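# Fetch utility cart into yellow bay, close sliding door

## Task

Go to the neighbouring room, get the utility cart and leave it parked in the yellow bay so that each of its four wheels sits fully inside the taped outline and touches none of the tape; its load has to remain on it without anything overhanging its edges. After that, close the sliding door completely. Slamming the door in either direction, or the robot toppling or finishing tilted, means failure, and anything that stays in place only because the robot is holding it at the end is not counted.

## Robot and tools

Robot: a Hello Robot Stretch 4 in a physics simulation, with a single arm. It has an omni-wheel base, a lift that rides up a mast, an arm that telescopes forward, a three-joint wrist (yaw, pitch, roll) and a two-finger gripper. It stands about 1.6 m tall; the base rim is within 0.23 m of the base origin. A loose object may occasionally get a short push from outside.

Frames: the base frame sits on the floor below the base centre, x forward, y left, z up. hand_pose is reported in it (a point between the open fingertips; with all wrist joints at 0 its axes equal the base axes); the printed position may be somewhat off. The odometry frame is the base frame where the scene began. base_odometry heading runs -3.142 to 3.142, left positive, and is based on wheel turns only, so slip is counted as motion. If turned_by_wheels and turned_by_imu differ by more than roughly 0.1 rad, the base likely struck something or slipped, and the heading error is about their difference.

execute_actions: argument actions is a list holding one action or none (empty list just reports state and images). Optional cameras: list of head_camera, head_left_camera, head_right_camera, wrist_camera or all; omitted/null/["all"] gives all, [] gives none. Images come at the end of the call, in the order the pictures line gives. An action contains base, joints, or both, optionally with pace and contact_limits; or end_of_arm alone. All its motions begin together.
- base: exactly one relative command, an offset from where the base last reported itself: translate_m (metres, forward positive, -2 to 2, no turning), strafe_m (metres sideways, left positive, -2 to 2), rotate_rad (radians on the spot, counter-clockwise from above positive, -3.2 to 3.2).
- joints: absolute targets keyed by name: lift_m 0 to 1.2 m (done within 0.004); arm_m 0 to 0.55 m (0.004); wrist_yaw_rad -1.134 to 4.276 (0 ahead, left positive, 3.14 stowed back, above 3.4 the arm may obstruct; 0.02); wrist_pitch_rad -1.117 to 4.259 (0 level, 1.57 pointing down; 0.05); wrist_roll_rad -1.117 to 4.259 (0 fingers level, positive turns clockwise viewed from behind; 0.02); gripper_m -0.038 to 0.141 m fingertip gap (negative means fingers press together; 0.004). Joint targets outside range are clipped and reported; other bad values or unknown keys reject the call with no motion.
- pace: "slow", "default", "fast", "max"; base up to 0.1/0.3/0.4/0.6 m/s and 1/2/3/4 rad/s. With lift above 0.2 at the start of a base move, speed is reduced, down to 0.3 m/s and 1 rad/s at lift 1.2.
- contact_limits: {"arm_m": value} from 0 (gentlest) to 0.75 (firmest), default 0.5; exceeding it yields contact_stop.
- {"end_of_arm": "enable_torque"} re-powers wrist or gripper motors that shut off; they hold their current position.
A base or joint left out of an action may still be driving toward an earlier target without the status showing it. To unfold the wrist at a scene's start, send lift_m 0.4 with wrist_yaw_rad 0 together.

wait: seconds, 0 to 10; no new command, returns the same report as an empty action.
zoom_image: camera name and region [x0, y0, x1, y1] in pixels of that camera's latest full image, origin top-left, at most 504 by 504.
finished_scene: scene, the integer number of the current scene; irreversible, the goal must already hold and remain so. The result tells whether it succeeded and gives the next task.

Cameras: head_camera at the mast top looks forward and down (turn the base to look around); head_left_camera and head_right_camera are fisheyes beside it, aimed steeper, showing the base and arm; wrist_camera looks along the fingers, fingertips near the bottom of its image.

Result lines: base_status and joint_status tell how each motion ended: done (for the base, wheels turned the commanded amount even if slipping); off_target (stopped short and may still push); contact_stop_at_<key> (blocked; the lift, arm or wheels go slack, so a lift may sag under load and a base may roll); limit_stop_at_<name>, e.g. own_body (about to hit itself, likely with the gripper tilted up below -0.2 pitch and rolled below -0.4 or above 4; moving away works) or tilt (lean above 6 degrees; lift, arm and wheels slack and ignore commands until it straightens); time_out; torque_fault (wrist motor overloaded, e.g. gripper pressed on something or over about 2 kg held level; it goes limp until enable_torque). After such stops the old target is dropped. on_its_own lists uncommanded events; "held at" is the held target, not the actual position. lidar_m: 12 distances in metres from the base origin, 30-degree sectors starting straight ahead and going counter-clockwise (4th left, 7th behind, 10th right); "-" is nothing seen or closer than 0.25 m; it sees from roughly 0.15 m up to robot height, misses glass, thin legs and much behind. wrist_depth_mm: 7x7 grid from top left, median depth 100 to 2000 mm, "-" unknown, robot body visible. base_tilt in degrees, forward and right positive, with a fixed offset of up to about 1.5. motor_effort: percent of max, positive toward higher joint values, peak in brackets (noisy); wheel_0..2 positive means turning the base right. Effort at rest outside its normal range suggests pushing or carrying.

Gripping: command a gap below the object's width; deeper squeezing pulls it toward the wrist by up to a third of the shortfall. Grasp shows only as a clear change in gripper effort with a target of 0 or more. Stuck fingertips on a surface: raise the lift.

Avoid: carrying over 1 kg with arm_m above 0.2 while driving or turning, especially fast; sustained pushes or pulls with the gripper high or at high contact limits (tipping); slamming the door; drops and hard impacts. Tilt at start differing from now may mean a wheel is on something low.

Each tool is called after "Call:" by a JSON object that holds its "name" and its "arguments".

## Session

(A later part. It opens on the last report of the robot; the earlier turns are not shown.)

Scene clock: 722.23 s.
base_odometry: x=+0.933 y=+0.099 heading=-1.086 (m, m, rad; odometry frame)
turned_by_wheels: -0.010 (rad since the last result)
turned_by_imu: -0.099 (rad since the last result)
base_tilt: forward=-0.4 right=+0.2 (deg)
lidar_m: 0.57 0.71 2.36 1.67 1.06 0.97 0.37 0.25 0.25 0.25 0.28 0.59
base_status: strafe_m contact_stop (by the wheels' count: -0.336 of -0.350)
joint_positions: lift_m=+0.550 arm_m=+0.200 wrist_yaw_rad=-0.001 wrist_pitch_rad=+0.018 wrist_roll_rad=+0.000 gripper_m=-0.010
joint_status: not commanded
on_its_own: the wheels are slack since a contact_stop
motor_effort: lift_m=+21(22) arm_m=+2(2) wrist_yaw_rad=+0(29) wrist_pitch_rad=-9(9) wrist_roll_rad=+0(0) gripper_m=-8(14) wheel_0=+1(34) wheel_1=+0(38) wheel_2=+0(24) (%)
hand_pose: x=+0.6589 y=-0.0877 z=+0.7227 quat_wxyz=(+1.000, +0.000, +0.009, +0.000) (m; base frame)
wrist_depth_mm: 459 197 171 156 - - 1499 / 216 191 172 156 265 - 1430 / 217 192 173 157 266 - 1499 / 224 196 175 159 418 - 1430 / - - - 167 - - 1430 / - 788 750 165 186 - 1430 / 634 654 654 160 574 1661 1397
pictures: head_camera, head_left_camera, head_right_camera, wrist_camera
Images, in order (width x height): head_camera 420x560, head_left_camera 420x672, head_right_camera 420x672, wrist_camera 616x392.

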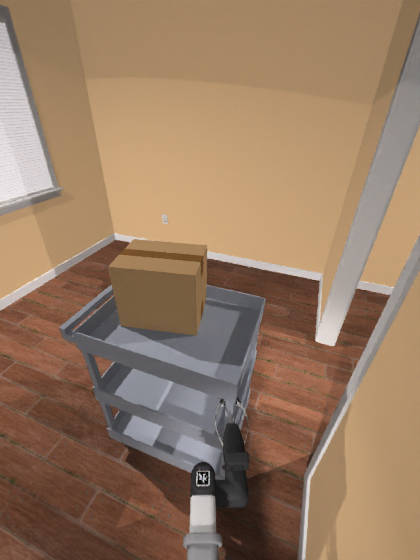

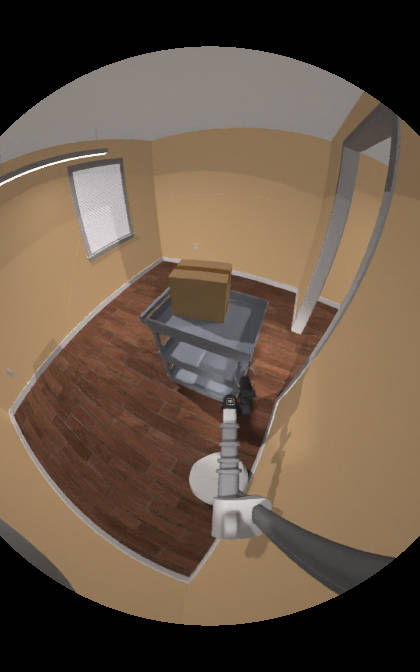

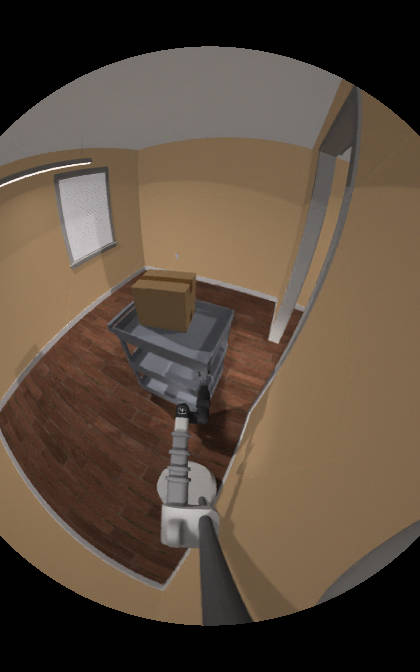

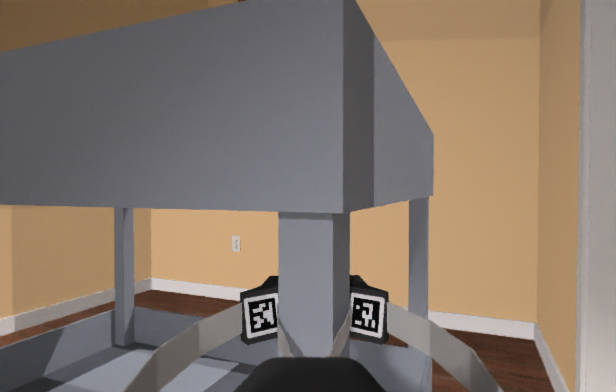

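Call:
{"name": "execute_actions", "arguments": {"actions": [{"base":{"strafe_m":0.06},"pace":"slow"}], "cameras": []}}

Call:
{"name": "execute_actions", "arguments": {"actions": [{"base":{"translate_m":0.18},"pace":"slow"}], "cameras": ["head_camera","head_left_camera","head_right_camera"]}}

Scene clock: 731.40 s.
base_odometry: x=+0.986 y=+0.127 heading=-1.087 (m, m, rad; odometry frame)
turned_by_wheels: -0.001 (rad since the last result)
turned_by_imu: -0.003 (rad since the last result)
base_tilt: forward=-0.4 right=+0.3 (deg)
lidar_m: 0.56 0.75 2.31 1.61 1.06 0.96 0.45 0.29 0.25 0.26 0.34 0.73
base_status: done
joint_positions: lift_m=+0.550 arm_m=+0.200 wrist_yaw_rad=-0.007 wrist_pitch_rad=+0.018 wrist_roll_rad=+0.000 gripper_m=-0.010
joint_status: not commanded
on_its_own: wrist_yaw_rad is at rest, and its effort (+18) is outside its rest range (-13 to +13)
motor_effort: lift_m=+21(21) arm_m=+2(2) wrist_yaw_rad=+18(23) wrist_pitch_rad=-7(5) wrist_roll_rad=-1(1) gripper_m=-9(10) wheel_0=-5(10) wheel_1=+1(5) wheel_2=-3(3) (%)
hand_pose: x=+0.6583 y=-0.0894 z=+0.7227 quat_wxyz=(+1.000, +0.000, +0.009, -0.003) (m; base frame)
wrist_depth_mm: 488 199 166 146 - - 1618 / 224 190 166 147 200 - 1618 / 224 191 166 147 201 - 1576 / 236 196 170 150 229 - 1576 / - - - 155 - - 1576 / - 809 788 156 180 - 1618 / 621 699 627 153 585 539 1499
pictures: none
No camera images: the call's "cameras" was empty. Leave "cameras" out to get every camera's image.

Scene clock: 734.47 s.
base_odometry: x=+1.070 y=-0.033 heading=-1.087 (m, m, rad; odometry frame)
turned_by_wheels: -0.001 (rad since the last result)
turned_by_imu: -0.003 (rad since the last result)
base_tilt: forward=-0.4 right=+0.2 (deg)
lidar_m: 0.52 0.63 2.25 1.91 1.23 1.11 0.57 0.35 0.33 0.33 0.41 1.68
base_status: done
joint_positions: lift_m=+0.550 arm_m=+0.200 wrist_yaw_rad=-0.006 wrist_pitch_rad=+0.018 wrist_roll_rad=+0.000 gripper_m=-0.010
joint_status: not commanded
on_its_own: wrist_yaw_rad is at rest, and its effort (+15) is outside its rest range (-13 to +13)
motor_effort: lift_m=+21(21) arm_m=+2(2) wrist_yaw_rad=+15(27) wrist_pitch_rad=-8(8) wrist_roll_rad=+0(0) gripper_m=-8(11) wheel_0=-2(3) wheel_1=+1(3) wheel_2=-7(15) (%)
hand_pose: x=+0.6584 y=-0.0892 z=+0.7227 quat_wxyz=(+1.000, +0.000, +0.009, -0.003) (m; base frame)
wrist_depth_mm: 143 130 119 110 168 - 1863 / 143 130 119 110 169 - 1808 / 144 130 120 110 170 1983 1808 / 146 132 120 111 173 - 1756 / - - - 117 - 1921 1808 / - - - 118 179 - 1863 / 640 647 621 116 544 1537 1661
pictures: head_camera, head_left_camera, head_right_camera
Images, in order (width x height): head_camera 420x560, head_left_camera 420x672, head_right_camera 420x672.

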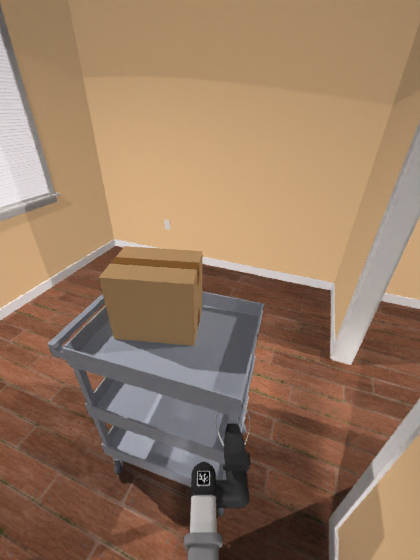

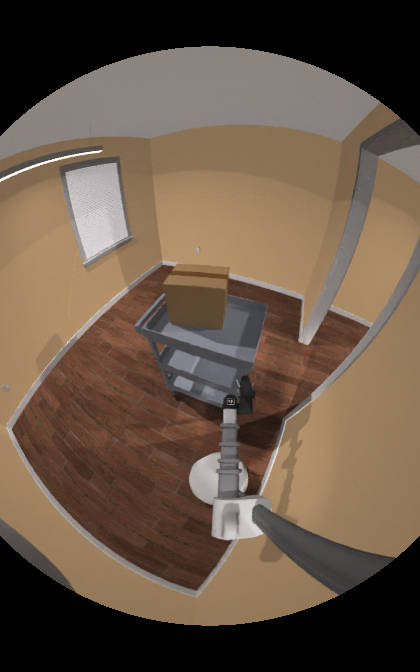

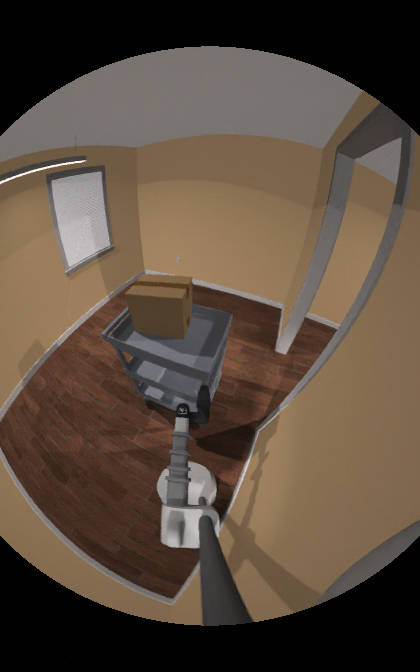

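Call:
{"name": "execute_actions", "arguments": {"actions": [{"joints":{"gripper_m":0.11}}], "cameras": []}}

Call:
{"name": "execute_actions", "arguments": {"actions": [{"joints":{"arm_m":0.0},"base":{"translate_m":-0.15}}], "cameras": []}}

Call:
{"name": "execute_actions", "arguments": {"actions": [{"base":{"strafe_m":1.05},"joints":{"lift_m":0.66,"wrist_roll_rad":1.57}}], "cameras": []}}

Call:
{"name": "execute_actions", "arguments": {"actions": [{"base":{"rotate_rad":-0.6}}]}}

Scene clock: 748.77 s.
base_odometry: x=+1.070 y=-0.033 heading=-1.087 (m, m, rad; odometry frame)
turned_by_wheels: +0.000 (rad since the last result)
turned_by_imu: -0.001 (rad since the last result)
base_tilt: forward=-0.3 right=+0.3 (deg)
lidar_m: 0.55 0.65 2.24 1.92 1.22 1.12 0.58 0.37 0.32 0.32 0.41 1.69
base_status: not commanded
joint_positions: lift_m=+0.550 arm_m=+0.200 wrist_yaw_rad=-0.005 wrist_pitch_rad=+0.018 wrist_roll_rad=+0.000 gripper_m=+0.110
joint_status: all done
motor_effort: lift_m=+21(21) arm_m=+3(2) wrist_yaw_rad=+12(17) wrist_pitch_rad=-9(7) wrist_roll_rad=+0(0) gripper_m=-1(7) wheel_0=-2(2) wheel_1=+1(1) wheel_2=-7(7) (%)
hand_pose: x=+0.6585 y=-0.0888 z=+0.7227 quat_wxyz=(+1.000, +0.000, +0.009, -0.002) (m; base frame)
wrist_depth_mm: 163 151 140 130 - - 1808 / 165 151 140 130 223 - 1921 / 164 151 140 131 224 1983 1863 / 167 153 142 133 394 - 1808 / - - - 138 - 1983 1808 / - - 216 138 544 209 1808 / 647 661 654 136 554 1708 1661
pictures: none
No camera images: the call's "cameras" was empty. Leave "cameras" out to get every camera's image.

Scene clock: 750.60 s.
base_odometry: x=+1.000 y=+0.100 heading=-1.087 (m, m, rad; odometry frame)
turned_by_wheels: +0.000 (rad since the last result)
turned_by_imu: +0.000 (rad since the last result)
base_tilt: forward=-0.3 right=+0.3 (deg)
lidar_m: 0.68 0.79 2.29 1.68 1.11 0.97 0.47 0.32 0.27 0.27 0.35 0.72
base_status: done
joint_positions: lift_m=+0.550 arm_m=+0.001 wrist_yaw_rad=+0.000 wrist_pitch_rad=+0.018 wrist_roll_rad=+0.000 gripper_m=+0.110
joint_status: all done
motor_effort: lift_m=+21(21) arm_m=-6(5) wrist_yaw_rad=-2(12) wrist_pitch_rad=-8(8) wrist_roll_rad=+0(1) gripper_m=-1(1) wheel_0=+0(7) wheel_1=-2(9) wheel_2=+1(9) (%)
hand_pose: x=+0.4604 y=-0.0875 z=+0.7227 quat_wxyz=(+1.000, +0.000, +0.009, +0.000) (m; base frame)
wrist_depth_mm: - - - - - - 1430 / - 759 741 - - - 1397 / 634 585 525 496 - - 1397 / 627 574 530 500 - - 1397 / - - - - - - 1397 / 831 931 201 946 798 - 1366 / 634 574 715 146 1756 1661 1397
pictures: none
No camera images: the call's "cameras" was empty. Leave "cameras" out to get every camera's image.

Scene clock: 755.43 s.
base_odometry: x=+1.930 y=+0.588 heading=-1.087 (m, m, rad; odometry frame)
turned_by_wheels: +0.000 (rad since the last result)
turned_by_imu: -0.006 (rad since the last result)
base_tilt: forward=-0.4 right=+0.2 (deg)
lidar_m: 2.21 1.45 1.32 1.03 0.68 0.58 0.61 0.78 1.23 1.26 1.11 1.03
base_status: done
joint_positions: lift_m=+0.660 arm_m=+0.001 wrist_yaw_rad=+0.000 wrist_pitch_rad=+0.018 wrist_roll_rad=+1.570 gripper_m=+0.110
joint_status: all done
motor_effort: lift_m=+21(23) arm_m=-6(6) wrist_yaw_rad=-2(2) wrist_pitch_rad=-8(6) wrist_roll_rad=+0(3) gripper_m=-1(1) wheel_0=+1(9) wheel_1=+0(12) wheel_2=+0(1) (%)
hand_pose: x=+0.4604 y=-0.0874 z=+0.8327 quat_wxyz=(+0.707, +0.707, +0.006, -0.006) (m; base frame)
wrist_depth_mm: - - - - - 1921 1336 / - - - - - 1983 1308 / - - - - - 1863 1336 / - - - - - 1983 1308 / - - - - - 1921 1336 / - - 200 - - 1576 1308 / 1808 1808 1863 147 1808 1756 1308
pictures: none
No camera images: the call's "cameras" was empty. Leave "cameras" out to get every camera's image.

Scene clock: 756.80 s.
base_odometry: x=+1.930 y=+0.588 heading=-1.687 (m, m, rad; odometry frame)
turned_by_wheels: -0.600 (rad since the last result)
turned_by_imu: -0.604 (rad since the last result)
base_tilt: forward=-0.4 right=+0.3 (deg)
lidar_m: 1.00 2.49 1.52 1.33 1.17 0.71 0.60 0.60 0.73 1.21 1.24 1.18
base_status: done
joint_positions: lift_m=+0.660 arm_m=+0.001 wrist_yaw_rad=+0.000 wrist_pitch_rad=+0.018 wrist_roll_rad=+1.570 gripper_m=+0.110
joint_status: not commanded
motor_effort: lift_m=+21(21) arm_m=-6(6) wrist_yaw_rad=-2(2) wrist_pitch_rad=-9(8) wrist_roll_rad=+1(0) gripper_m=-1(2) wheel_0=+1(7) wheel_1=+1(6) wheel_2=+0(8) (%)
hand_pose: x=+0.4604 y=-0.0874 z=+0.8327 quat_wxyz=(+0.707, +0.707, +0.006, -0.006) (m; base frame)
wrist_depth_mm: 1983 - - - - 1808 1205 / - - - - - 1366 991 / - - - 1118 1430 1255 1042 / - - - 1042 - 891 1060 / - - - 1008 1336 854 1042 / - - 200 - 1229 1255 1281 / - - - 147 - 1756 1308
pictures: head_camera, head_left_camera, head_right_camera, wrist_camera
Images, in order (width x height): head_camera 420x560, head_left_camera 420x672, head_right_camera 420x672, wrist_camera 616x392.

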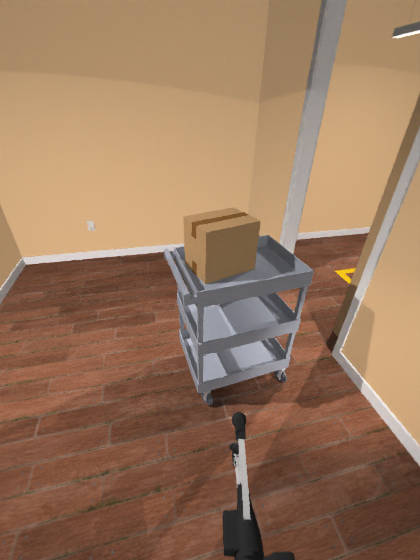

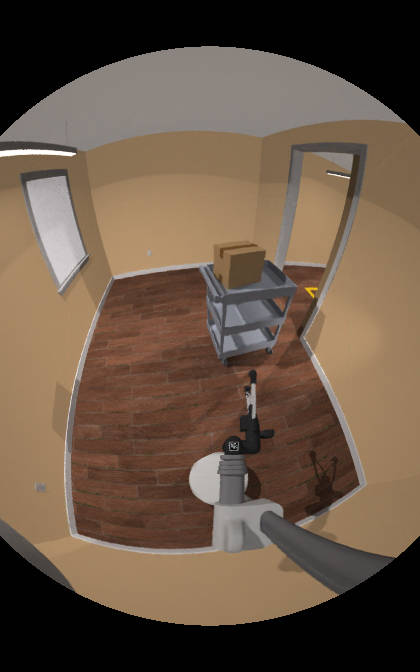

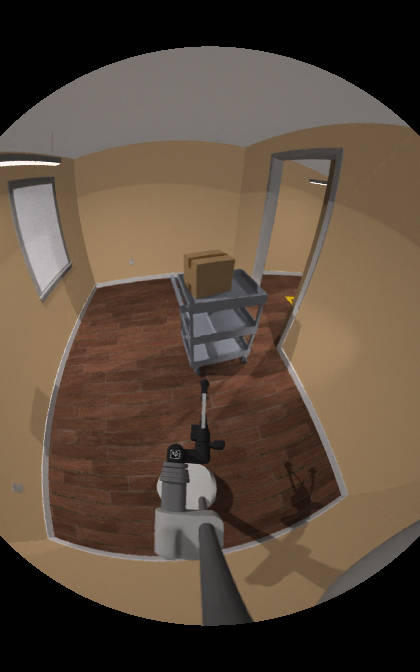

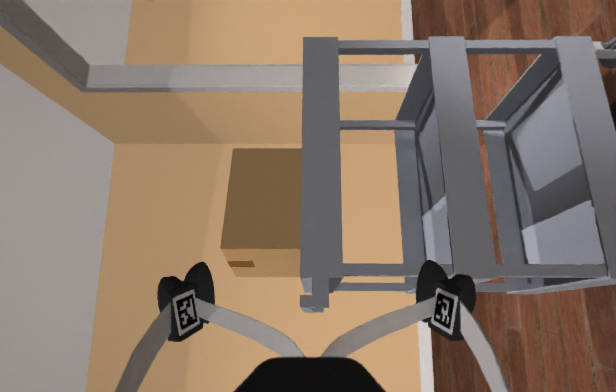

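Call:
{"name": "execute_actions", "arguments": {"actions": [{"base":{"strafe_m":0.92}}], "cameras": []}}

Call:
{"name": "execute_actions", "arguments": {"actions": [{"base":{"translate_m":1.1}}], "cameras": []}}

Call:
{"name": "execute_actions", "arguments": {"actions": [{"base":{"rotate_rad":-1.25},"pace":"slow"}]}}

Scene clock: 767.73 s.
base_odometry: x=+2.843 y=+0.482 heading=-1.687 (m, m, rad; odometry frame)
turned_by_wheels: +0.000 (rad since the last result)
turned_by_imu: -0.006 (rad since the last result)
base_tilt: forward=-0.4 right=+0.1 (deg)
lidar_m: 2.89 0.86 0.51 0.42 0.44 0.52 0.81 0.81 0.95 1.80 1.57 1.33
base_status: done
joint_positions: lift_m=+0.660 arm_m=+0.001 wrist_yaw_rad=+0.000 wrist_pitch_rad=+0.018 wrist_roll_rad=+1.570 gripper_m=+0.110
joint_status: not commanded
motor_effort: lift_m=+21(21) arm_m=-6(6) wrist_yaw_rad=-2(2) wrist_pitch_rad=-5(7) wrist_roll_rad=+1(1) gripper_m=+0(1) wheel_0=+1(9) wheel_1=+1(15) wheel_2=+0(0) (%)
hand_pose: x=+0.4604 y=-0.0874 z=+0.8327 quat_wxyz=(+0.707, +0.707, +0.006, -0.006) (m; base frame)
wrist_depth_mm: - - - - - 1921 1281 / - - - - - 1921 1308 / - - - - - 1921 1281 / - - - - - 1921 1308 / - - - - - 1921 1308 / - - 201 - - 1537 1281 / - - - 147 - 1808 1281
pictures: none
No camera images: the call's "cameras" was empty. Leave "cameras" out to get every camera's image.

Scene clock: 772.87 s.
base_odometry: x=+2.716 y=-0.611 heading=-1.687 (m, m, rad; odometry frame)
turned_by_wheels: +0.000 (rad since the last result)
turned_by_imu: -0.004 (rad since the last result)
base_tilt: forward=-0.4 right=+0.3 (deg)
lidar_m: 1.84 1.27 0.72 0.66 0.68 0.80 1.51 1.89 2.19 0.75 0.74 2.10
base_status: done
joint_positions: lift_m=+0.660 arm_m=+0.001 wrist_yaw_rad=+0.000 wrist_pitch_rad=+0.018 wrist_roll_rad=+1.570 gripper_m=+0.110
joint_status: not commanded
motor_effort: lift_m=+21(21) arm_m=-6(6) wrist_yaw_rad=-2(3) wrist_pitch_rad=-4(6) wrist_roll_rad=+1(1) gripper_m=-1(3) wheel_0=+0(5) wheel_1=+2(9) wheel_2=+0(10) (%)
hand_pose: x=+0.4604 y=-0.0874 z=+0.8327 quat_wxyz=(+0.707, +0.707, +0.006, -0.006) (m; base frame)
wrist_depth_mm: 1983 1921 1983 - 1921 1863 1336 / 1863 1863 1808 1863 1863 1863 1308 / 1863 1863 1808 1756 1756 1808 1255 / 1708 1756 1708 1708 1808 1618 1308 / 1708 1661 1618 1708 1708 1708 1308 / 1661 1661 201 1661 1618 1576 1336 / 1576 1618 1576 147 1576 1537 1255
pictures: none
No camera images: the call's "cameras" was empty. Leave "cameras" out to get every camera's image.

Scene clock: 775.40 s.
base_odometry: x=+2.716 y=-0.611 heading=-2.936 (m, m, rad; odometry frame)
turned_by_wheels: -1.249 (rad since the last result)
turned_by_imu: -1.258 (rad since the last result)
base_tilt: forward=-0.3 right=+0.3 (deg)
lidar_m: 0.74 2.11 1.88 1.81 0.87 0.69 0.67 0.74 1.10 1.87 2.02 0.76
base_status: done
joint_positions: lift_m=+0.660 arm_m=+0.001 wrist_yaw_rad=+0.000 wrist_pitch_rad=+0.018 wrist_roll_rad=+1.570 gripper_m=+0.110
joint_status: not commanded
motor_effort: lift_m=+21(21) arm_m=-6(6) wrist_yaw_rad=-2(2) wrist_pitch_rad=-8(9) wrist_roll_rad=+1(1) gripper_m=-1(2) wheel_0=+4(5) wheel_1=+2(7) wheel_2=+3(6) (%)
hand_pose: x=+0.4604 y=-0.0874 z=+0.8327 quat_wxyz=(+0.707, +0.707, +0.006, -0.006) (m; base frame)
wrist_depth_mm: 1708 1618 1661 1708 1618 1618 1308 / 1661 1756 1661 591 1661 741 878 / 1708 1756 1708 591 1661 831 732 / 1921 1863 683 597 1863 842 778 / 1863 - 661 597 - 854 768 / 1808 - 201 597 - 597 732 / 1808 1921 - 146 621 597 609
pictures: head_camera, head_left_camera, head_right_camera, wrist_camera
Images, in order (width x height): head_camera 420x560, head_left_camera 420x672, head_right_camera 420x672, wrist_camera 616x392.

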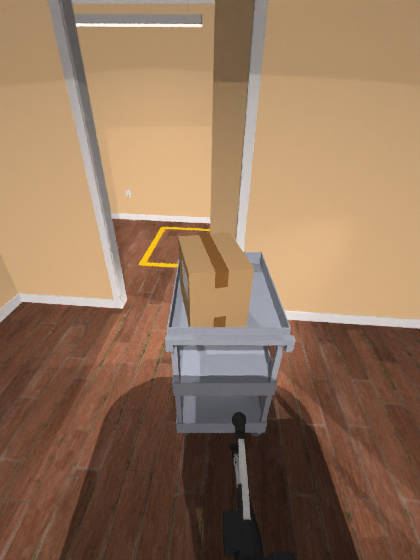

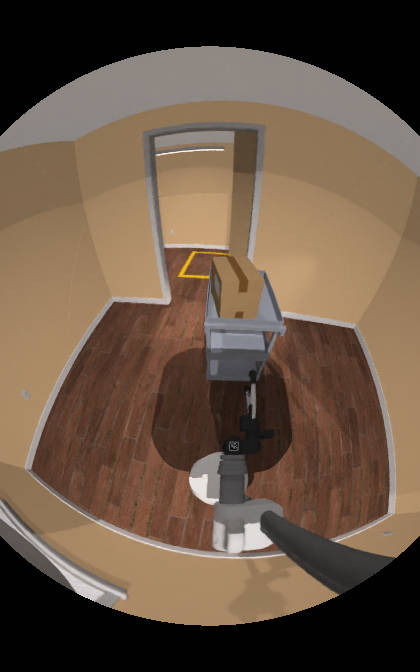

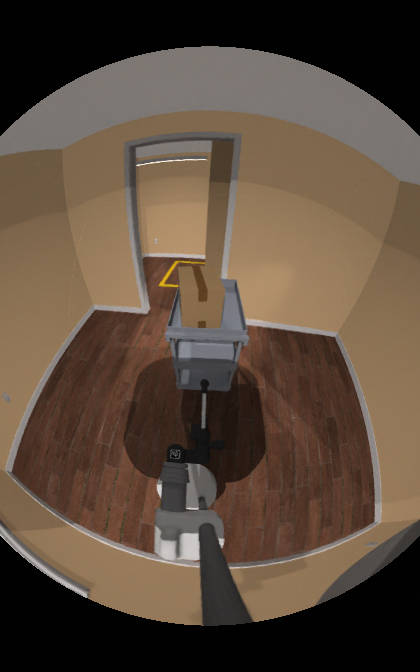

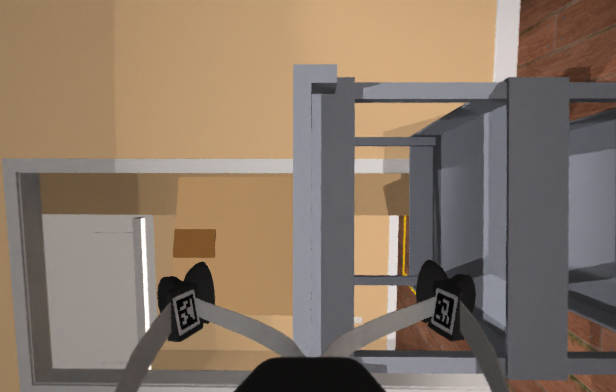

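Call:
{"name": "execute_actions", "arguments": {"actions": [{"base":{"translate_m":0.2},"joints":{"arm_m":0.2},"pace":"slow"}], "cameras": ["wrist_camera"]}}

Scene clock: 786.03 s.
base_odometry: x=+2.520 y=-0.652 heading=-2.936 (m, m, rad; odometry frame)
turned_by_wheels: +0.000 (rad since the last result)
turned_by_imu: -0.003 (rad since the last result)
base_tilt: forward=-0.4 right=+0.2 (deg)
lidar_m: 0.55 1.92 1.87 1.80 1.13 0.86 0.87 0.93 1.43 1.89 2.06 0.60
base_status: done
joint_positions: lift_m=+0.660 arm_m=+0.199 wrist_yaw_rad=-0.003 wrist_pitch_rad=+0.017 wrist_roll_rad=+1.570 gripper_m=+0.110
joint_status: all done
motor_effort: lift_m=+21(21) arm_m=+8(8) wrist_yaw_rad=+6(8) wrist_pitch_rad=-7(7) wrist_roll_rad=+1(1) gripper_m=-4(2) wheel_0=+2(5) wheel_1=+2(6) wheel_2=-6(6) (%)
hand_pose: x=+0.6578 y=-0.0882 z=+0.8331 quat_wxyz=(+0.707, +0.707, +0.005, -0.007) (m; base frame)
wrist_depth_mm: 1255 1255 1255 203 202 1255 1255 / 1281 1255 1229 202 202 1281 539 / 1281 1281 1281 202 202 788 564 / 286 286 282 202 202 798 564 / 278 277 274 202 203 809 559 / 272 268 213 203 202 211 564 / 264 260 259 142 201 1756 559
pictures: wrist_camera
Images, in order (width x height): wrist_camera 616x392.

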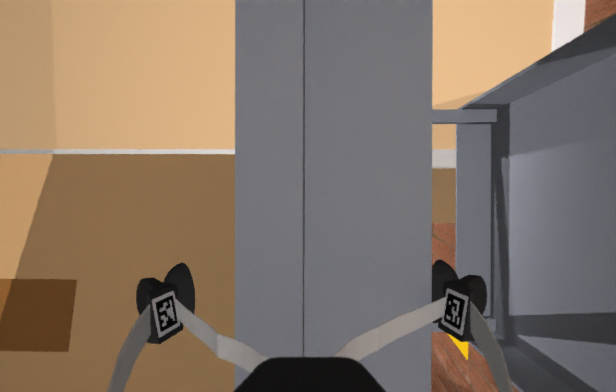

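Touching (lower finger). Close, steer.

Call:
{"name": "execute_actions", "arguments": {"actions": [{"joints":{"gripper_m":-0.02,"lift_m":0.65}}], "cameras": []}}

Call:
{"name": "execute_actions", "arguments": {"actions": [{"base":{"strafe_m":-0.25},"pace":"slow"}]}}

Scene clock: 794.07 s.
base_odometry: x=+2.520 y=-0.652 heading=-2.936 (m, m, rad; odometry frame)
turned_by_wheels: +0.000 (rad since the last result)
turned_by_imu: -0.001 (rad since the last result)
base_tilt: forward=-0.3 right=+0.2 (deg)
lidar_m: 0.52 1.91 1.88 1.80 1.12 0.90 0.87 0.96 1.45 1.89 2.05 0.57
base_status: not commanded
joint_positions: lift_m=+0.650 arm_m=+0.200 wrist_yaw_rad=+0.003 wrist_pitch_rad=+0.021 wrist_roll_rad=+1.572 gripper_m=-0.019
joint_status: all done
motor_effort: lift_m=+13(18) arm_m=+3(8) wrist_yaw_rad=-10(10) wrist_pitch_rad=-17(17) wrist_roll_rad=-7(8) gripper_m=-33(35) wheel_0=-1(2) wheel_1=+1(3) wheel_2=+1(6) (%)
hand_pose: x=+0.6591 y=-0.0867 z=+0.8225 quat_wxyz=(+0.706, +0.708, +0.008, -0.007) (m; base frame)
wrist_depth_mm: 1229 1255 115 176 175 1205 1229 / 1281 1281 115 176 175 1255 530 / 1281 1281 115 175 175 741 535 / 256 257 115 175 175 778 544 / 251 250 115 176 175 778 539 / 242 241 115 176 175 171 535 / 236 233 115 175 175 597 145
pictures: none
No camera images: the call's "cameras" was empty. Leave "cameras" out to get every camera's image.

Scene clock: 797.70 s.
base_odometry: x=+2.469 y=-0.407 heading=-2.935 (m, m, rad; odometry frame)
turned_by_wheels: +0.001 (rad since the last result)
turned_by_imu: +0.003 (rad since the last result)
base_tilt: forward=-0.4 right=+0.2 (deg)
lidar_m: 0.47 0.64 2.10 2.05 1.14 0.92 0.89 1.00 1.47 1.65 1.77 0.61
base_status: done
joint_positions: lift_m=+0.650 arm_m=+0.200 wrist_yaw_rad=+0.012 wrist_pitch_rad=+0.018 wrist_roll_rad=+1.579 gripper_m=-0.019
joint_status: not commanded
on_its_own: wrist_yaw_rad is at rest, and its effort (-36) is outside its rest range (-13 to +13); wrist_roll_rad is at rest, and its effort (-25) is outside its rest range (-13 to +13)
motor_effort: lift_m=+13(13) arm_m=+3(3) wrist_yaw_rad=-36(44) wrist_pitch_rad=-9(18) wrist_roll_rad=-25(28) gripper_m=-31(34) wheel_0=+8(15) wheel_1=+2(4) wheel_2=+3(5) (%)
hand_pose: x=+0.6599 y=-0.0840 z=+0.8235 quat_wxyz=(+0.704, +0.710, +0.011, -0.002) (m; base frame)
wrist_depth_mm: 1229 1205 152 217 222 1229 1182 / 1229 1255 146 209 211 1229 1205 / 1281 1229 140 202 203 1281 512 / 1336 1281 134 194 196 750 554 / 270 270 129 187 188 778 554 / 253 253 125 181 181 183 544 / 236 233 120 176 175 683 320
pictures: head_camera, head_left_camera, head_right_camera, wrist_camera
Images, in order (width x height): head_camera 420x560, head_left_camera 420x672, head_right_camera 420x672, wrist_camera 616x392.

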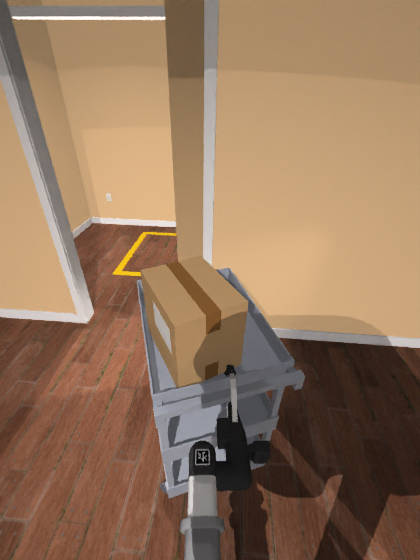

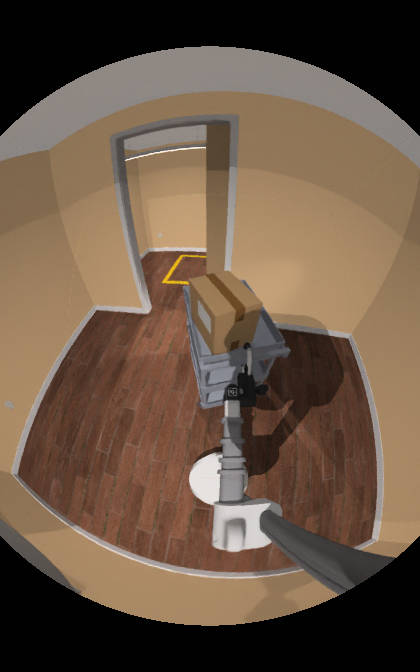

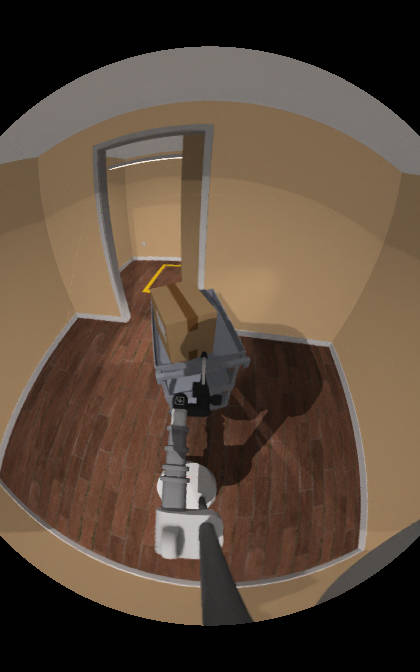

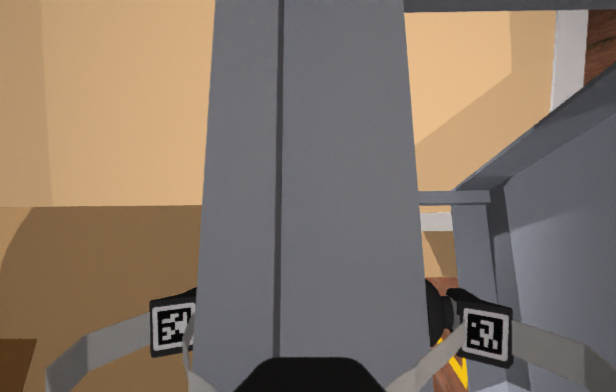

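Call:
{"name": "execute_actions", "arguments": {"actions": []}}

Scene clock: 818.53 s.
base_odometry: x=+2.469 y=-0.407 heading=-2.935 (m, m, rad; odometry frame)
turned_by_wheels: +0.000 (rad since the last result)
turned_by_imu: -0.001 (rad since the last result)
base_tilt: forward=-0.3 right=+0.2 (deg)
lidar_m: 0.49 0.66 2.12 2.06 1.13 0.92 0.87 0.98 1.51 1.64 1.80 0.61
base_status: done
joint_positions: lift_m=+0.650 arm_m=+0.200 wrist_yaw_rad=+0.012 wrist_pitch_rad=+0.018 wrist_roll_rad=+1.579 gripper_m=-0.019
joint_status: not commanded
on_its_own: wrist_yaw_rad is at rest, and its effort (-36) is outside its rest range (-13 to +13); wrist_roll_rad is at rest, and its effort (-26) is outside its rest range (-13 to +13)
motor_effort: lift_m=+13(13) arm_m=+3(3) wrist_yaw_rad=-36(44) wrist_pitch_rad=-6(18) wrist_roll_rad=-26(28) gripper_m=-27(34) wheel_0=+8(15) wheel_1=+2(4) wheel_2=+3(5) (%)
hand_pose: x=+0.6599 y=-0.0840 z=+0.8235 quat_wxyz=(+0.704, +0.710, +0.011, -0.002) (m; base frame)
wrist_depth_mm: 1205 1182 153 217 223 1229 1205 / 1229 1255 146 209 211 1229 1182 / 1281 1255 140 203 202 1229 512 / 1255 1308 135 195 195 768 549 / 271 270 130 187 187 778 554 / 253 252 125 181 180 183 535 / 237 233 121 177 175 668 320
pictures: head_camera, head_left_camera, head_right_camera, wrist_camera
Images, in order (width x height): head_camera 420x560, head_left_camera 420x672, head_right_camera 420x672, wrist_camera 616x392.

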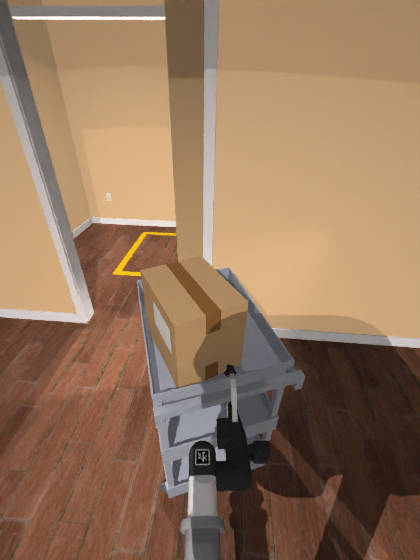

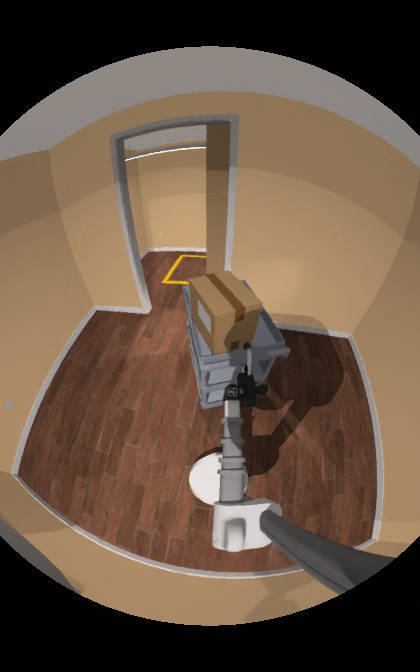

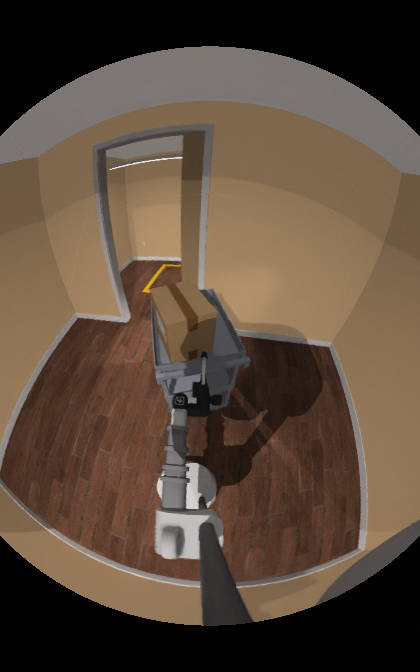

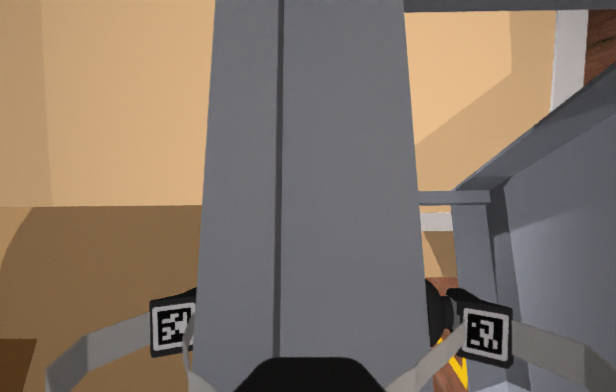

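Call:
{"name": "execute_actions", "arguments": {"actions": [{"base":{"translate_m":0.2},"pace":"slow"}], "cameras": ["head_camera","head_left_camera"]}}

Scene clock: 825.73 s.
base_odometry: x=+2.273 y=-0.448 heading=-2.936 (m, m, rad; odometry frame)
turned_by_wheels: -0.001 (rad since the last result)
turned_by_imu: -0.004 (rad since the last result)
base_tilt: forward=-0.5 right=+0.3 (deg)
lidar_m: 0.47 1.83 2.07 2.04 1.39 1.12 1.09 1.20 1.69 1.67 1.80 0.57
base_status: done
joint_positions: lift_m=+0.650 arm_m=+0.200 wrist_yaw_rad=-0.006 wrist_pitch_rad=+0.018 wrist_roll_rad=+1.573 gripper_m=-0.019
joint_status: not commanded
on_its_own: wrist_yaw_rad is at rest, and its effort (+16) is outside its rest range (-13 to +13)
motor_effort: lift_m=+13(13) arm_m=+3(3) wrist_yaw_rad=+16(36) wrist_pitch_rad=-7(8) wrist_roll_rad=-8(25) gripper_m=-31(30) wheel_0=-2(9) wheel_1=+1(10) wheel_2=-8(10) (%)
hand_pose: x=+0.6583 y=-0.0892 z=+0.8235 quat_wxyz=(+0.706, +0.708, +0.004, -0.008) (m; base frame)
wrist_depth_mm: 1042 1042 146 211 213 1008 1025 / 1078 1060 141 204 206 1042 1008 / 1060 1078 136 197 199 1025 530 / 286 283 132 191 192 788 554 / 267 266 128 186 186 768 559 / 252 251 124 181 180 170 539 / 236 233 120 176 175 715 504
pictures: head_camera, head_left_camera
Images, in order (width x height): head_camera 420x560, head_left_camera 420x672.

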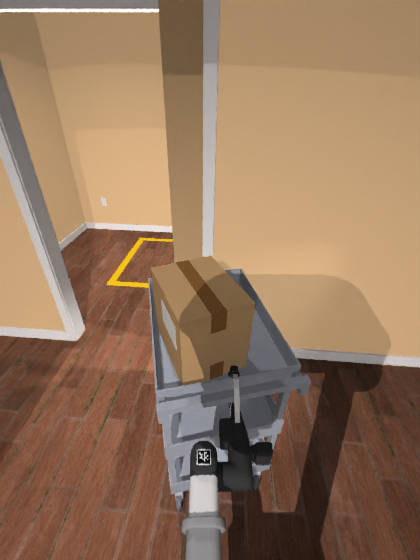

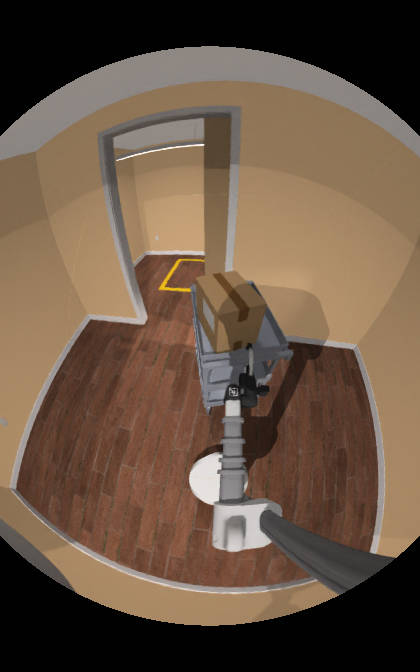

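Call:
{"name": "execute_actions", "arguments": {"actions": [{"base":{"strafe_m":0.5},"pace":"slow"}], "cameras": ["head_camera","head_left_camera"]}}

Call:
{"name": "execute_actions", "arguments": {"actions": [{"base":{"translate_m":-0.6},"pace":"slow"}], "cameras": ["head_camera","head_left_camera"]}}

Scene clock: 851.33 s.
base_odometry: x=+2.375 y=-0.938 heading=-2.937 (m, m, rad; odometry frame)
turned_by_wheels: -0.001 (rad since the last result)
turned_by_imu: -0.010 (rad since the last result)
base_tilt: forward=-0.3 right=+0.1 (deg)
lidar_m: 0.59 1.64 1.56 1.53 1.37 1.03 1.01 1.14 1.68 2.17 2.00 0.49
base_status: done
joint_positions: lift_m=+0.650 arm_m=+0.200 wrist_yaw_rad=-0.012 wrist_pitch_rad=+0.017 wrist_roll_rad=+1.563 gripper_m=-0.019
joint_status: not commanded
on_its_own: wrist_yaw_rad is at rest, and its effort (+31) is outside its rest range (-13 to +13); wrist_roll_rad is at rest, and its effort (+19) is outside its rest range (-13 to +13)
motor_effort: lift_m=+13(13) arm_m=+3(3) wrist_yaw_rad=+31(41) wrist_pitch_rad=-2(6) wrist_roll_rad=+19(21) gripper_m=-34(32) wheel_0=-9(14) wheel_1=-2(6) wheel_2=-3(7) (%)
hand_pose: x=+0.6578 y=-0.0908 z=+0.8239 quat_wxyz=(+0.710, +0.704, +0.002, -0.010) (m; base frame)
wrist_depth_mm: 1118 1078 - 122 121 124 559 / 227 224 - 132 131 683 559 / 234 232 - 143 142 732 564 / 246 245 - 156 154 715 564 / 260 259 - 171 170 1983 535 / 279 270 105 187 189 167 480 / 291 294 117 134 208 1708 1255
pictures: head_camera, head_left_camera
Images, in order (width x height): head_camera 420x560, head_left_camera 420x672.

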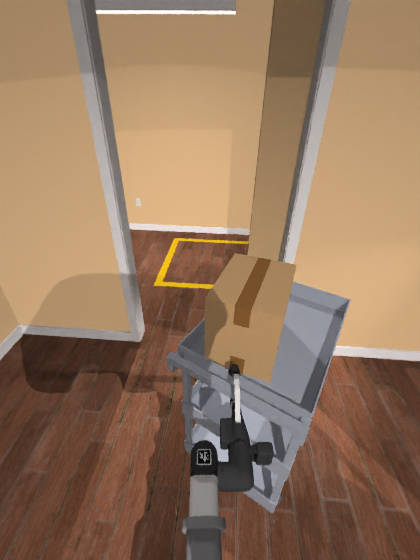

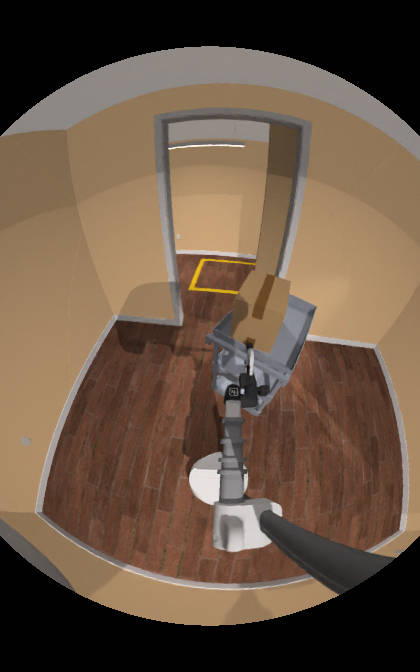

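Scene clock: 858.60 s.
base_odometry: x=+2.962 y=-0.815 heading=-2.936 (m, m, rad; odometry frame)
turned_by_wheels: +0.001 (rad since the last result)
turned_by_imu: +0.004 (rad since the last result)
base_tilt: forward=-0.4 right=+0.2 (deg)
lidar_m: 0.55 2.10 1.63 1.33 0.55 0.41 0.44 0.50 0.74 2.10 2.27 0.58
base_status: done
joint_positions: lift_m=+0.650 arm_m=+0.200 wrist_yaw_rad=+0.009 wrist_pitch_rad=+0.021 wrist_roll_rad=+1.572 gripper_m=-0.019
joint_status: not commanded
on_its_own: wrist_yaw_rad is at rest, and its effort (-27) is outside its rest range (-13 to +13)
motor_effort: lift_m=+13(13) arm_m=+3(3) wrist_yaw_rad=-27(38) wrist_pitch_rad=-14(12) wrist_roll_rad=-8(19) gripper_m=-35(36) wheel_0=+3(11) wheel_1=-2(8) wheel_2=+7(13) (%)
hand_pose: x=+0.6596 y=-0.0849 z=+0.8226 quat_wxyz=(+0.706, +0.708, +0.010, -0.004) (m; base frame)
wrist_depth_mm: 1661 1618 131 189 190 1661 1205 / 1708 1708 132 190 190 778 530 / 1863 1863 132 191 191 788 539 / 276 277 133 193 193 809 539 / 270 268 134 194 193 788 544 / 263 260 135 195 195 173 530 / 255 254 135 195 195 603 145
pictures: head_camera, head_left_camera
Images, in order (width x height): head_camera 420x560, head_left_camera 420x672.

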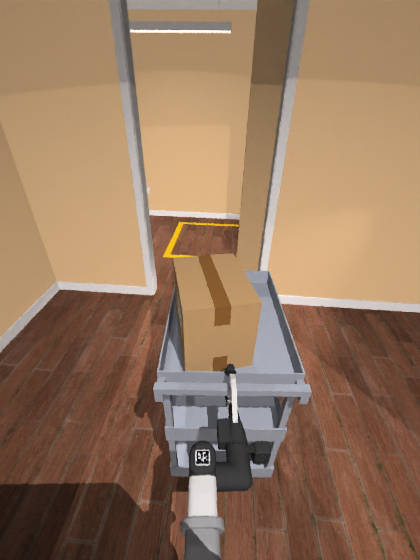

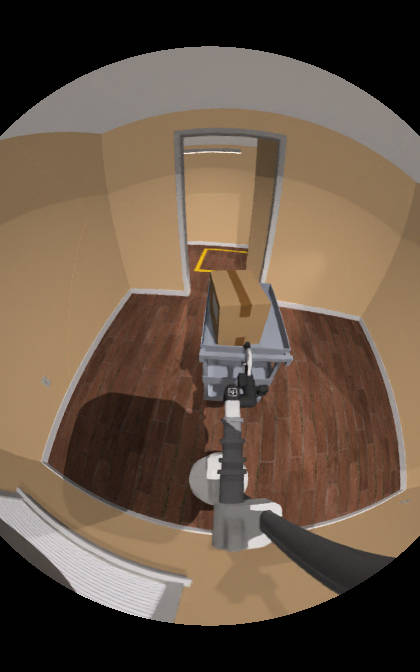

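Call:
{"name": "execute_actions", "arguments": {"actions": [{"base":{"translate_m":0.5},"pace":"slow"}], "cameras": ["head_camera","head_left_camera"]}}

Scene clock: 870.57 s.
base_odometry: x=+2.473 y=-0.917 heading=-2.936 (m, m, rad; odometry frame)
turned_by_wheels: +0.001 (rad since the last result)
turned_by_imu: -0.006 (rad since the last result)
base_tilt: forward=-0.4 right=+0.2 (deg)
lidar_m: 0.57 1.75 1.59 1.54 1.21 0.93 0.94 1.03 1.54 2.15 2.13 0.56
base_status: done
joint_positions: lift_m=+0.650 arm_m=+0.200 wrist_yaw_rad=+0.003 wrist_pitch_rad=+0.020 wrist_roll_rad=+1.570 gripper_m=-0.019
joint_status: not commanded
motor_effort: lift_m=+14(13) arm_m=+3(3) wrist_yaw_rad=-9(36) wrist_pitch_rad=-13(15) wrist_roll_rad=+0(7) gripper_m=-29(35) wheel_0=+5(10) wheel_1=+5(6) wheel_2=-2(14) (%)
hand_pose: x=+0.6591 y=-0.0867 z=+0.8228 quat_wxyz=(+0.707, +0.707, +0.008, -0.006) (m; base frame)
wrist_depth_mm: 1182 1160 119 176 176 1138 504 / 1281 1229 121 179 179 750 544 / 1336 1366 123 182 182 759 539 / 267 267 125 186 186 788 544 / 266 266 128 189 189 809 554 / 262 263 131 193 193 171 530 / 259 258 133 195 195 1281 488
pictures: head_camera, head_left_camera
Images, in order (width x height): head_camera 420x560, head_left_camera 420x672.

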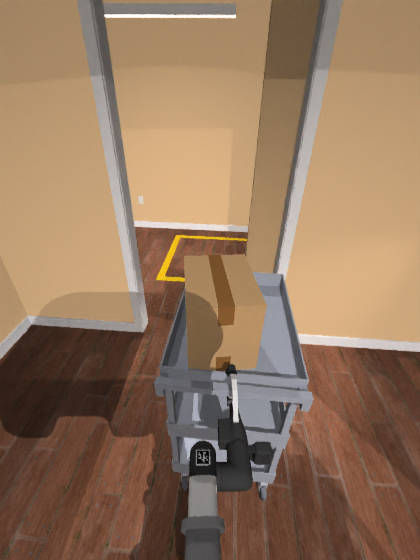

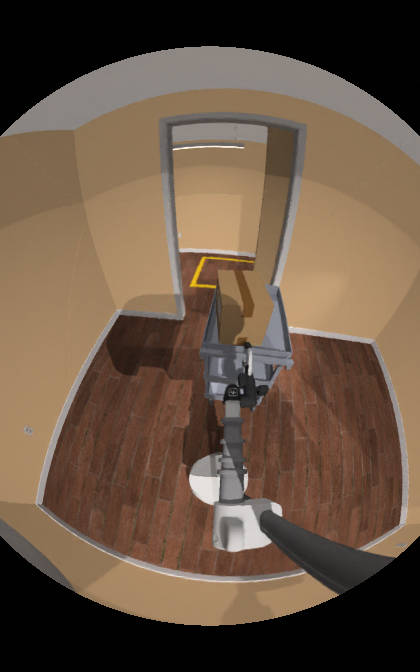

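Call:
{"name": "execute_actions", "arguments": {"actions": [{"base":{"strafe_m":0.18},"pace":"slow"}], "cameras": []}}

Call:
{"name": "execute_actions", "arguments": {"actions": [{"base":{"translate_m":-0.5},"pace":"slow"}], "cameras": ["head_camera"]}}

Call:
{"name": "execute_actions", "arguments": {"actions": [{"base":{"translate_m":0.65},"pace":"slow"}], "cameras": ["head_camera","head_left_camera"]}}

Scene clock: 884.00 s.
base_odometry: x=+2.509 y=-1.093 heading=-2.936 (m, m, rad; odometry frame)
turned_by_wheels: +0.000 (rad since the last result)
turned_by_imu: -0.005 (rad since the last result)
base_tilt: forward=-0.4 right=+0.2 (deg)
lidar_m: 0.59 1.76 1.41 1.37 1.21 0.91 0.88 1.00 1.52 2.32 2.15 0.55
base_status: done
joint_positions: lift_m=+0.650 arm_m=+0.200 wrist_yaw_rad=-0.005 wrist_pitch_rad=+0.020 wrist_roll_rad=+1.568 gripper_m=-0.019
joint_status: not commanded
motor_effort: lift_m=+13(13) arm_m=+3(3) wrist_yaw_rad=+12(32) wrist_pitch_rad=-13(14) wrist_roll_rad=+6(6) gripper_m=-38(36) wheel_0=-5(14) wheel_1=+0(3) wheel_2=-1(2) (%)
hand_pose: x=+0.6584 y=-0.0888 z=+0.8227 quat_wxyz=(+0.708, +0.706, +0.005, -0.009) (m; base frame)
wrist_depth_mm: 1229 1182 101 154 155 715 549 / 1397 1397 105 162 161 750 544 / 257 256 111 172 171 768 549 / 264 263 117 181 181 798 549 / 270 271 124 191 194 741 539 / 278 274 133 204 203 169 521 / 283 286 140 213 213 1281 477
pictures: none
No camera images: the call's "cameras" was empty. Leave "cameras" out to get every camera's image.

Scene clock: 890.27 s.
base_odometry: x=+2.998 y=-0.991 heading=-2.936 (m, m, rad; odometry frame)
turned_by_wheels: +0.000 (rad since the last result)
turned_by_imu: +0.003 (rad since the last result)
base_tilt: forward=-0.4 right=+0.1 (deg)
lidar_m: 0.55 1.87 1.45 1.34 0.54 0.42 0.40 0.47 0.75 2.27 2.46 0.62
base_status: done
joint_positions: lift_m=+0.650 arm_m=+0.200 wrist_yaw_rad=+0.007 wrist_pitch_rad=+0.022 wrist_roll_rad=+1.570 gripper_m=-0.019
joint_status: not commanded
on_its_own: wrist_yaw_rad is at rest, and its effort (-22) is outside its rest range (-13 to +13)
motor_effort: lift_m=+14(14) arm_m=+2(3) wrist_yaw_rad=-22(31) wrist_pitch_rad=-16(17) wrist_roll_rad=-1(5) gripper_m=-34(36) wheel_0=+2(8) wheel_1=-3(4) wheel_2=+6(12) (%)
hand_pose: x=+0.6596 y=-0.0855 z=+0.8223 quat_wxyz=(+0.707, +0.707, +0.010, -0.005) (m; base frame)
wrist_depth_mm: 1661 1661 167 229 1661 1661 1281 / 1756 1863 163 225 227 1756 500 / 1921 - 161 222 223 750 539 / 303 301 158 216 218 809 539 / 289 289 155 214 213 788 539 / 274 276 151 209 208 175 525 / 260 257 148 206 206 699 480
pictures: head_camera
Images, in order (width x height): head_camera 420x560.

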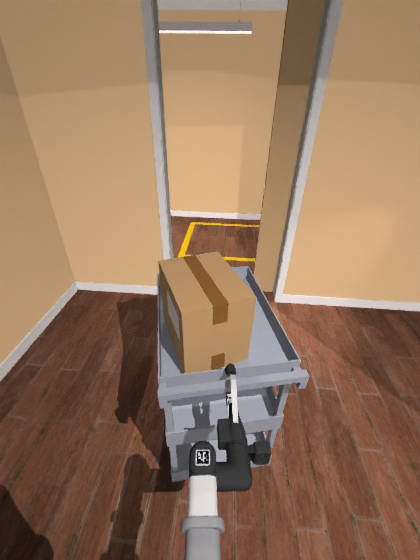

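Scene clock: 898.07 s.
base_odometry: x=+2.362 y=-1.124 heading=-2.936 (m, m, rad; odometry frame)
turned_by_wheels: +0.000 (rad since the last result)
turned_by_imu: -0.007 (rad since the last result)
base_tilt: forward=-0.4 right=+0.2 (deg)
lidar_m: 0.54 1.59 1.38 1.33 1.44 1.06 1.05 1.18 1.75 2.37 1.95 0.60
base_status: done
joint_positions: lift_m=+0.650 arm_m=+0.200 wrist_yaw_rad=-0.002 wrist_pitch_rad=+0.021 wrist_roll_rad=+1.571 gripper_m=-0.019
joint_status: not commanded
motor_effort: lift_m=+14(14) arm_m=+2(2) wrist_yaw_rad=+3(25) wrist_pitch_rad=-15(15) wrist_roll_rad=-2(3) gripper_m=-34(37) wheel_0=+1(10) wheel_1=+2(7) wheel_2=-5(12) (%)
hand_pose: x=+0.6588 y=-0.0880 z=+0.8225 quat_wxyz=(+0.707, +0.707, +0.007, -0.008) (m; base frame)
wrist_depth_mm: 1182 1205 169 232 1078 1182 1182 / 1229 1182 166 227 230 1160 496 / - - 162 222 224 750 544 / 304 304 158 216 220 798 544 / 290 287 154 213 213 798 539 / 273 273 151 208 206 171 535 / 259 255 147 205 204 691 312
pictures: head_camera, head_left_camera
Images, in order (width x height): head_camera 420x560, head_left_camera 420x672.

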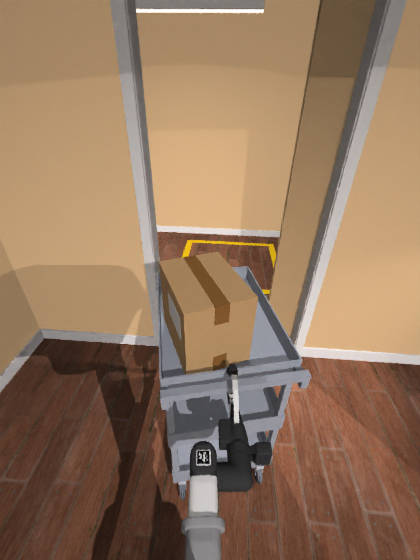

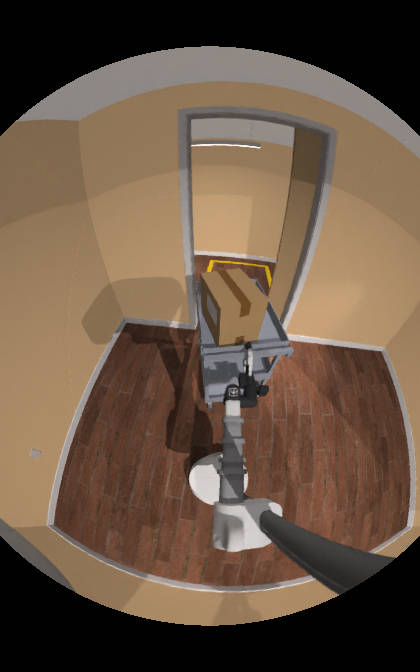

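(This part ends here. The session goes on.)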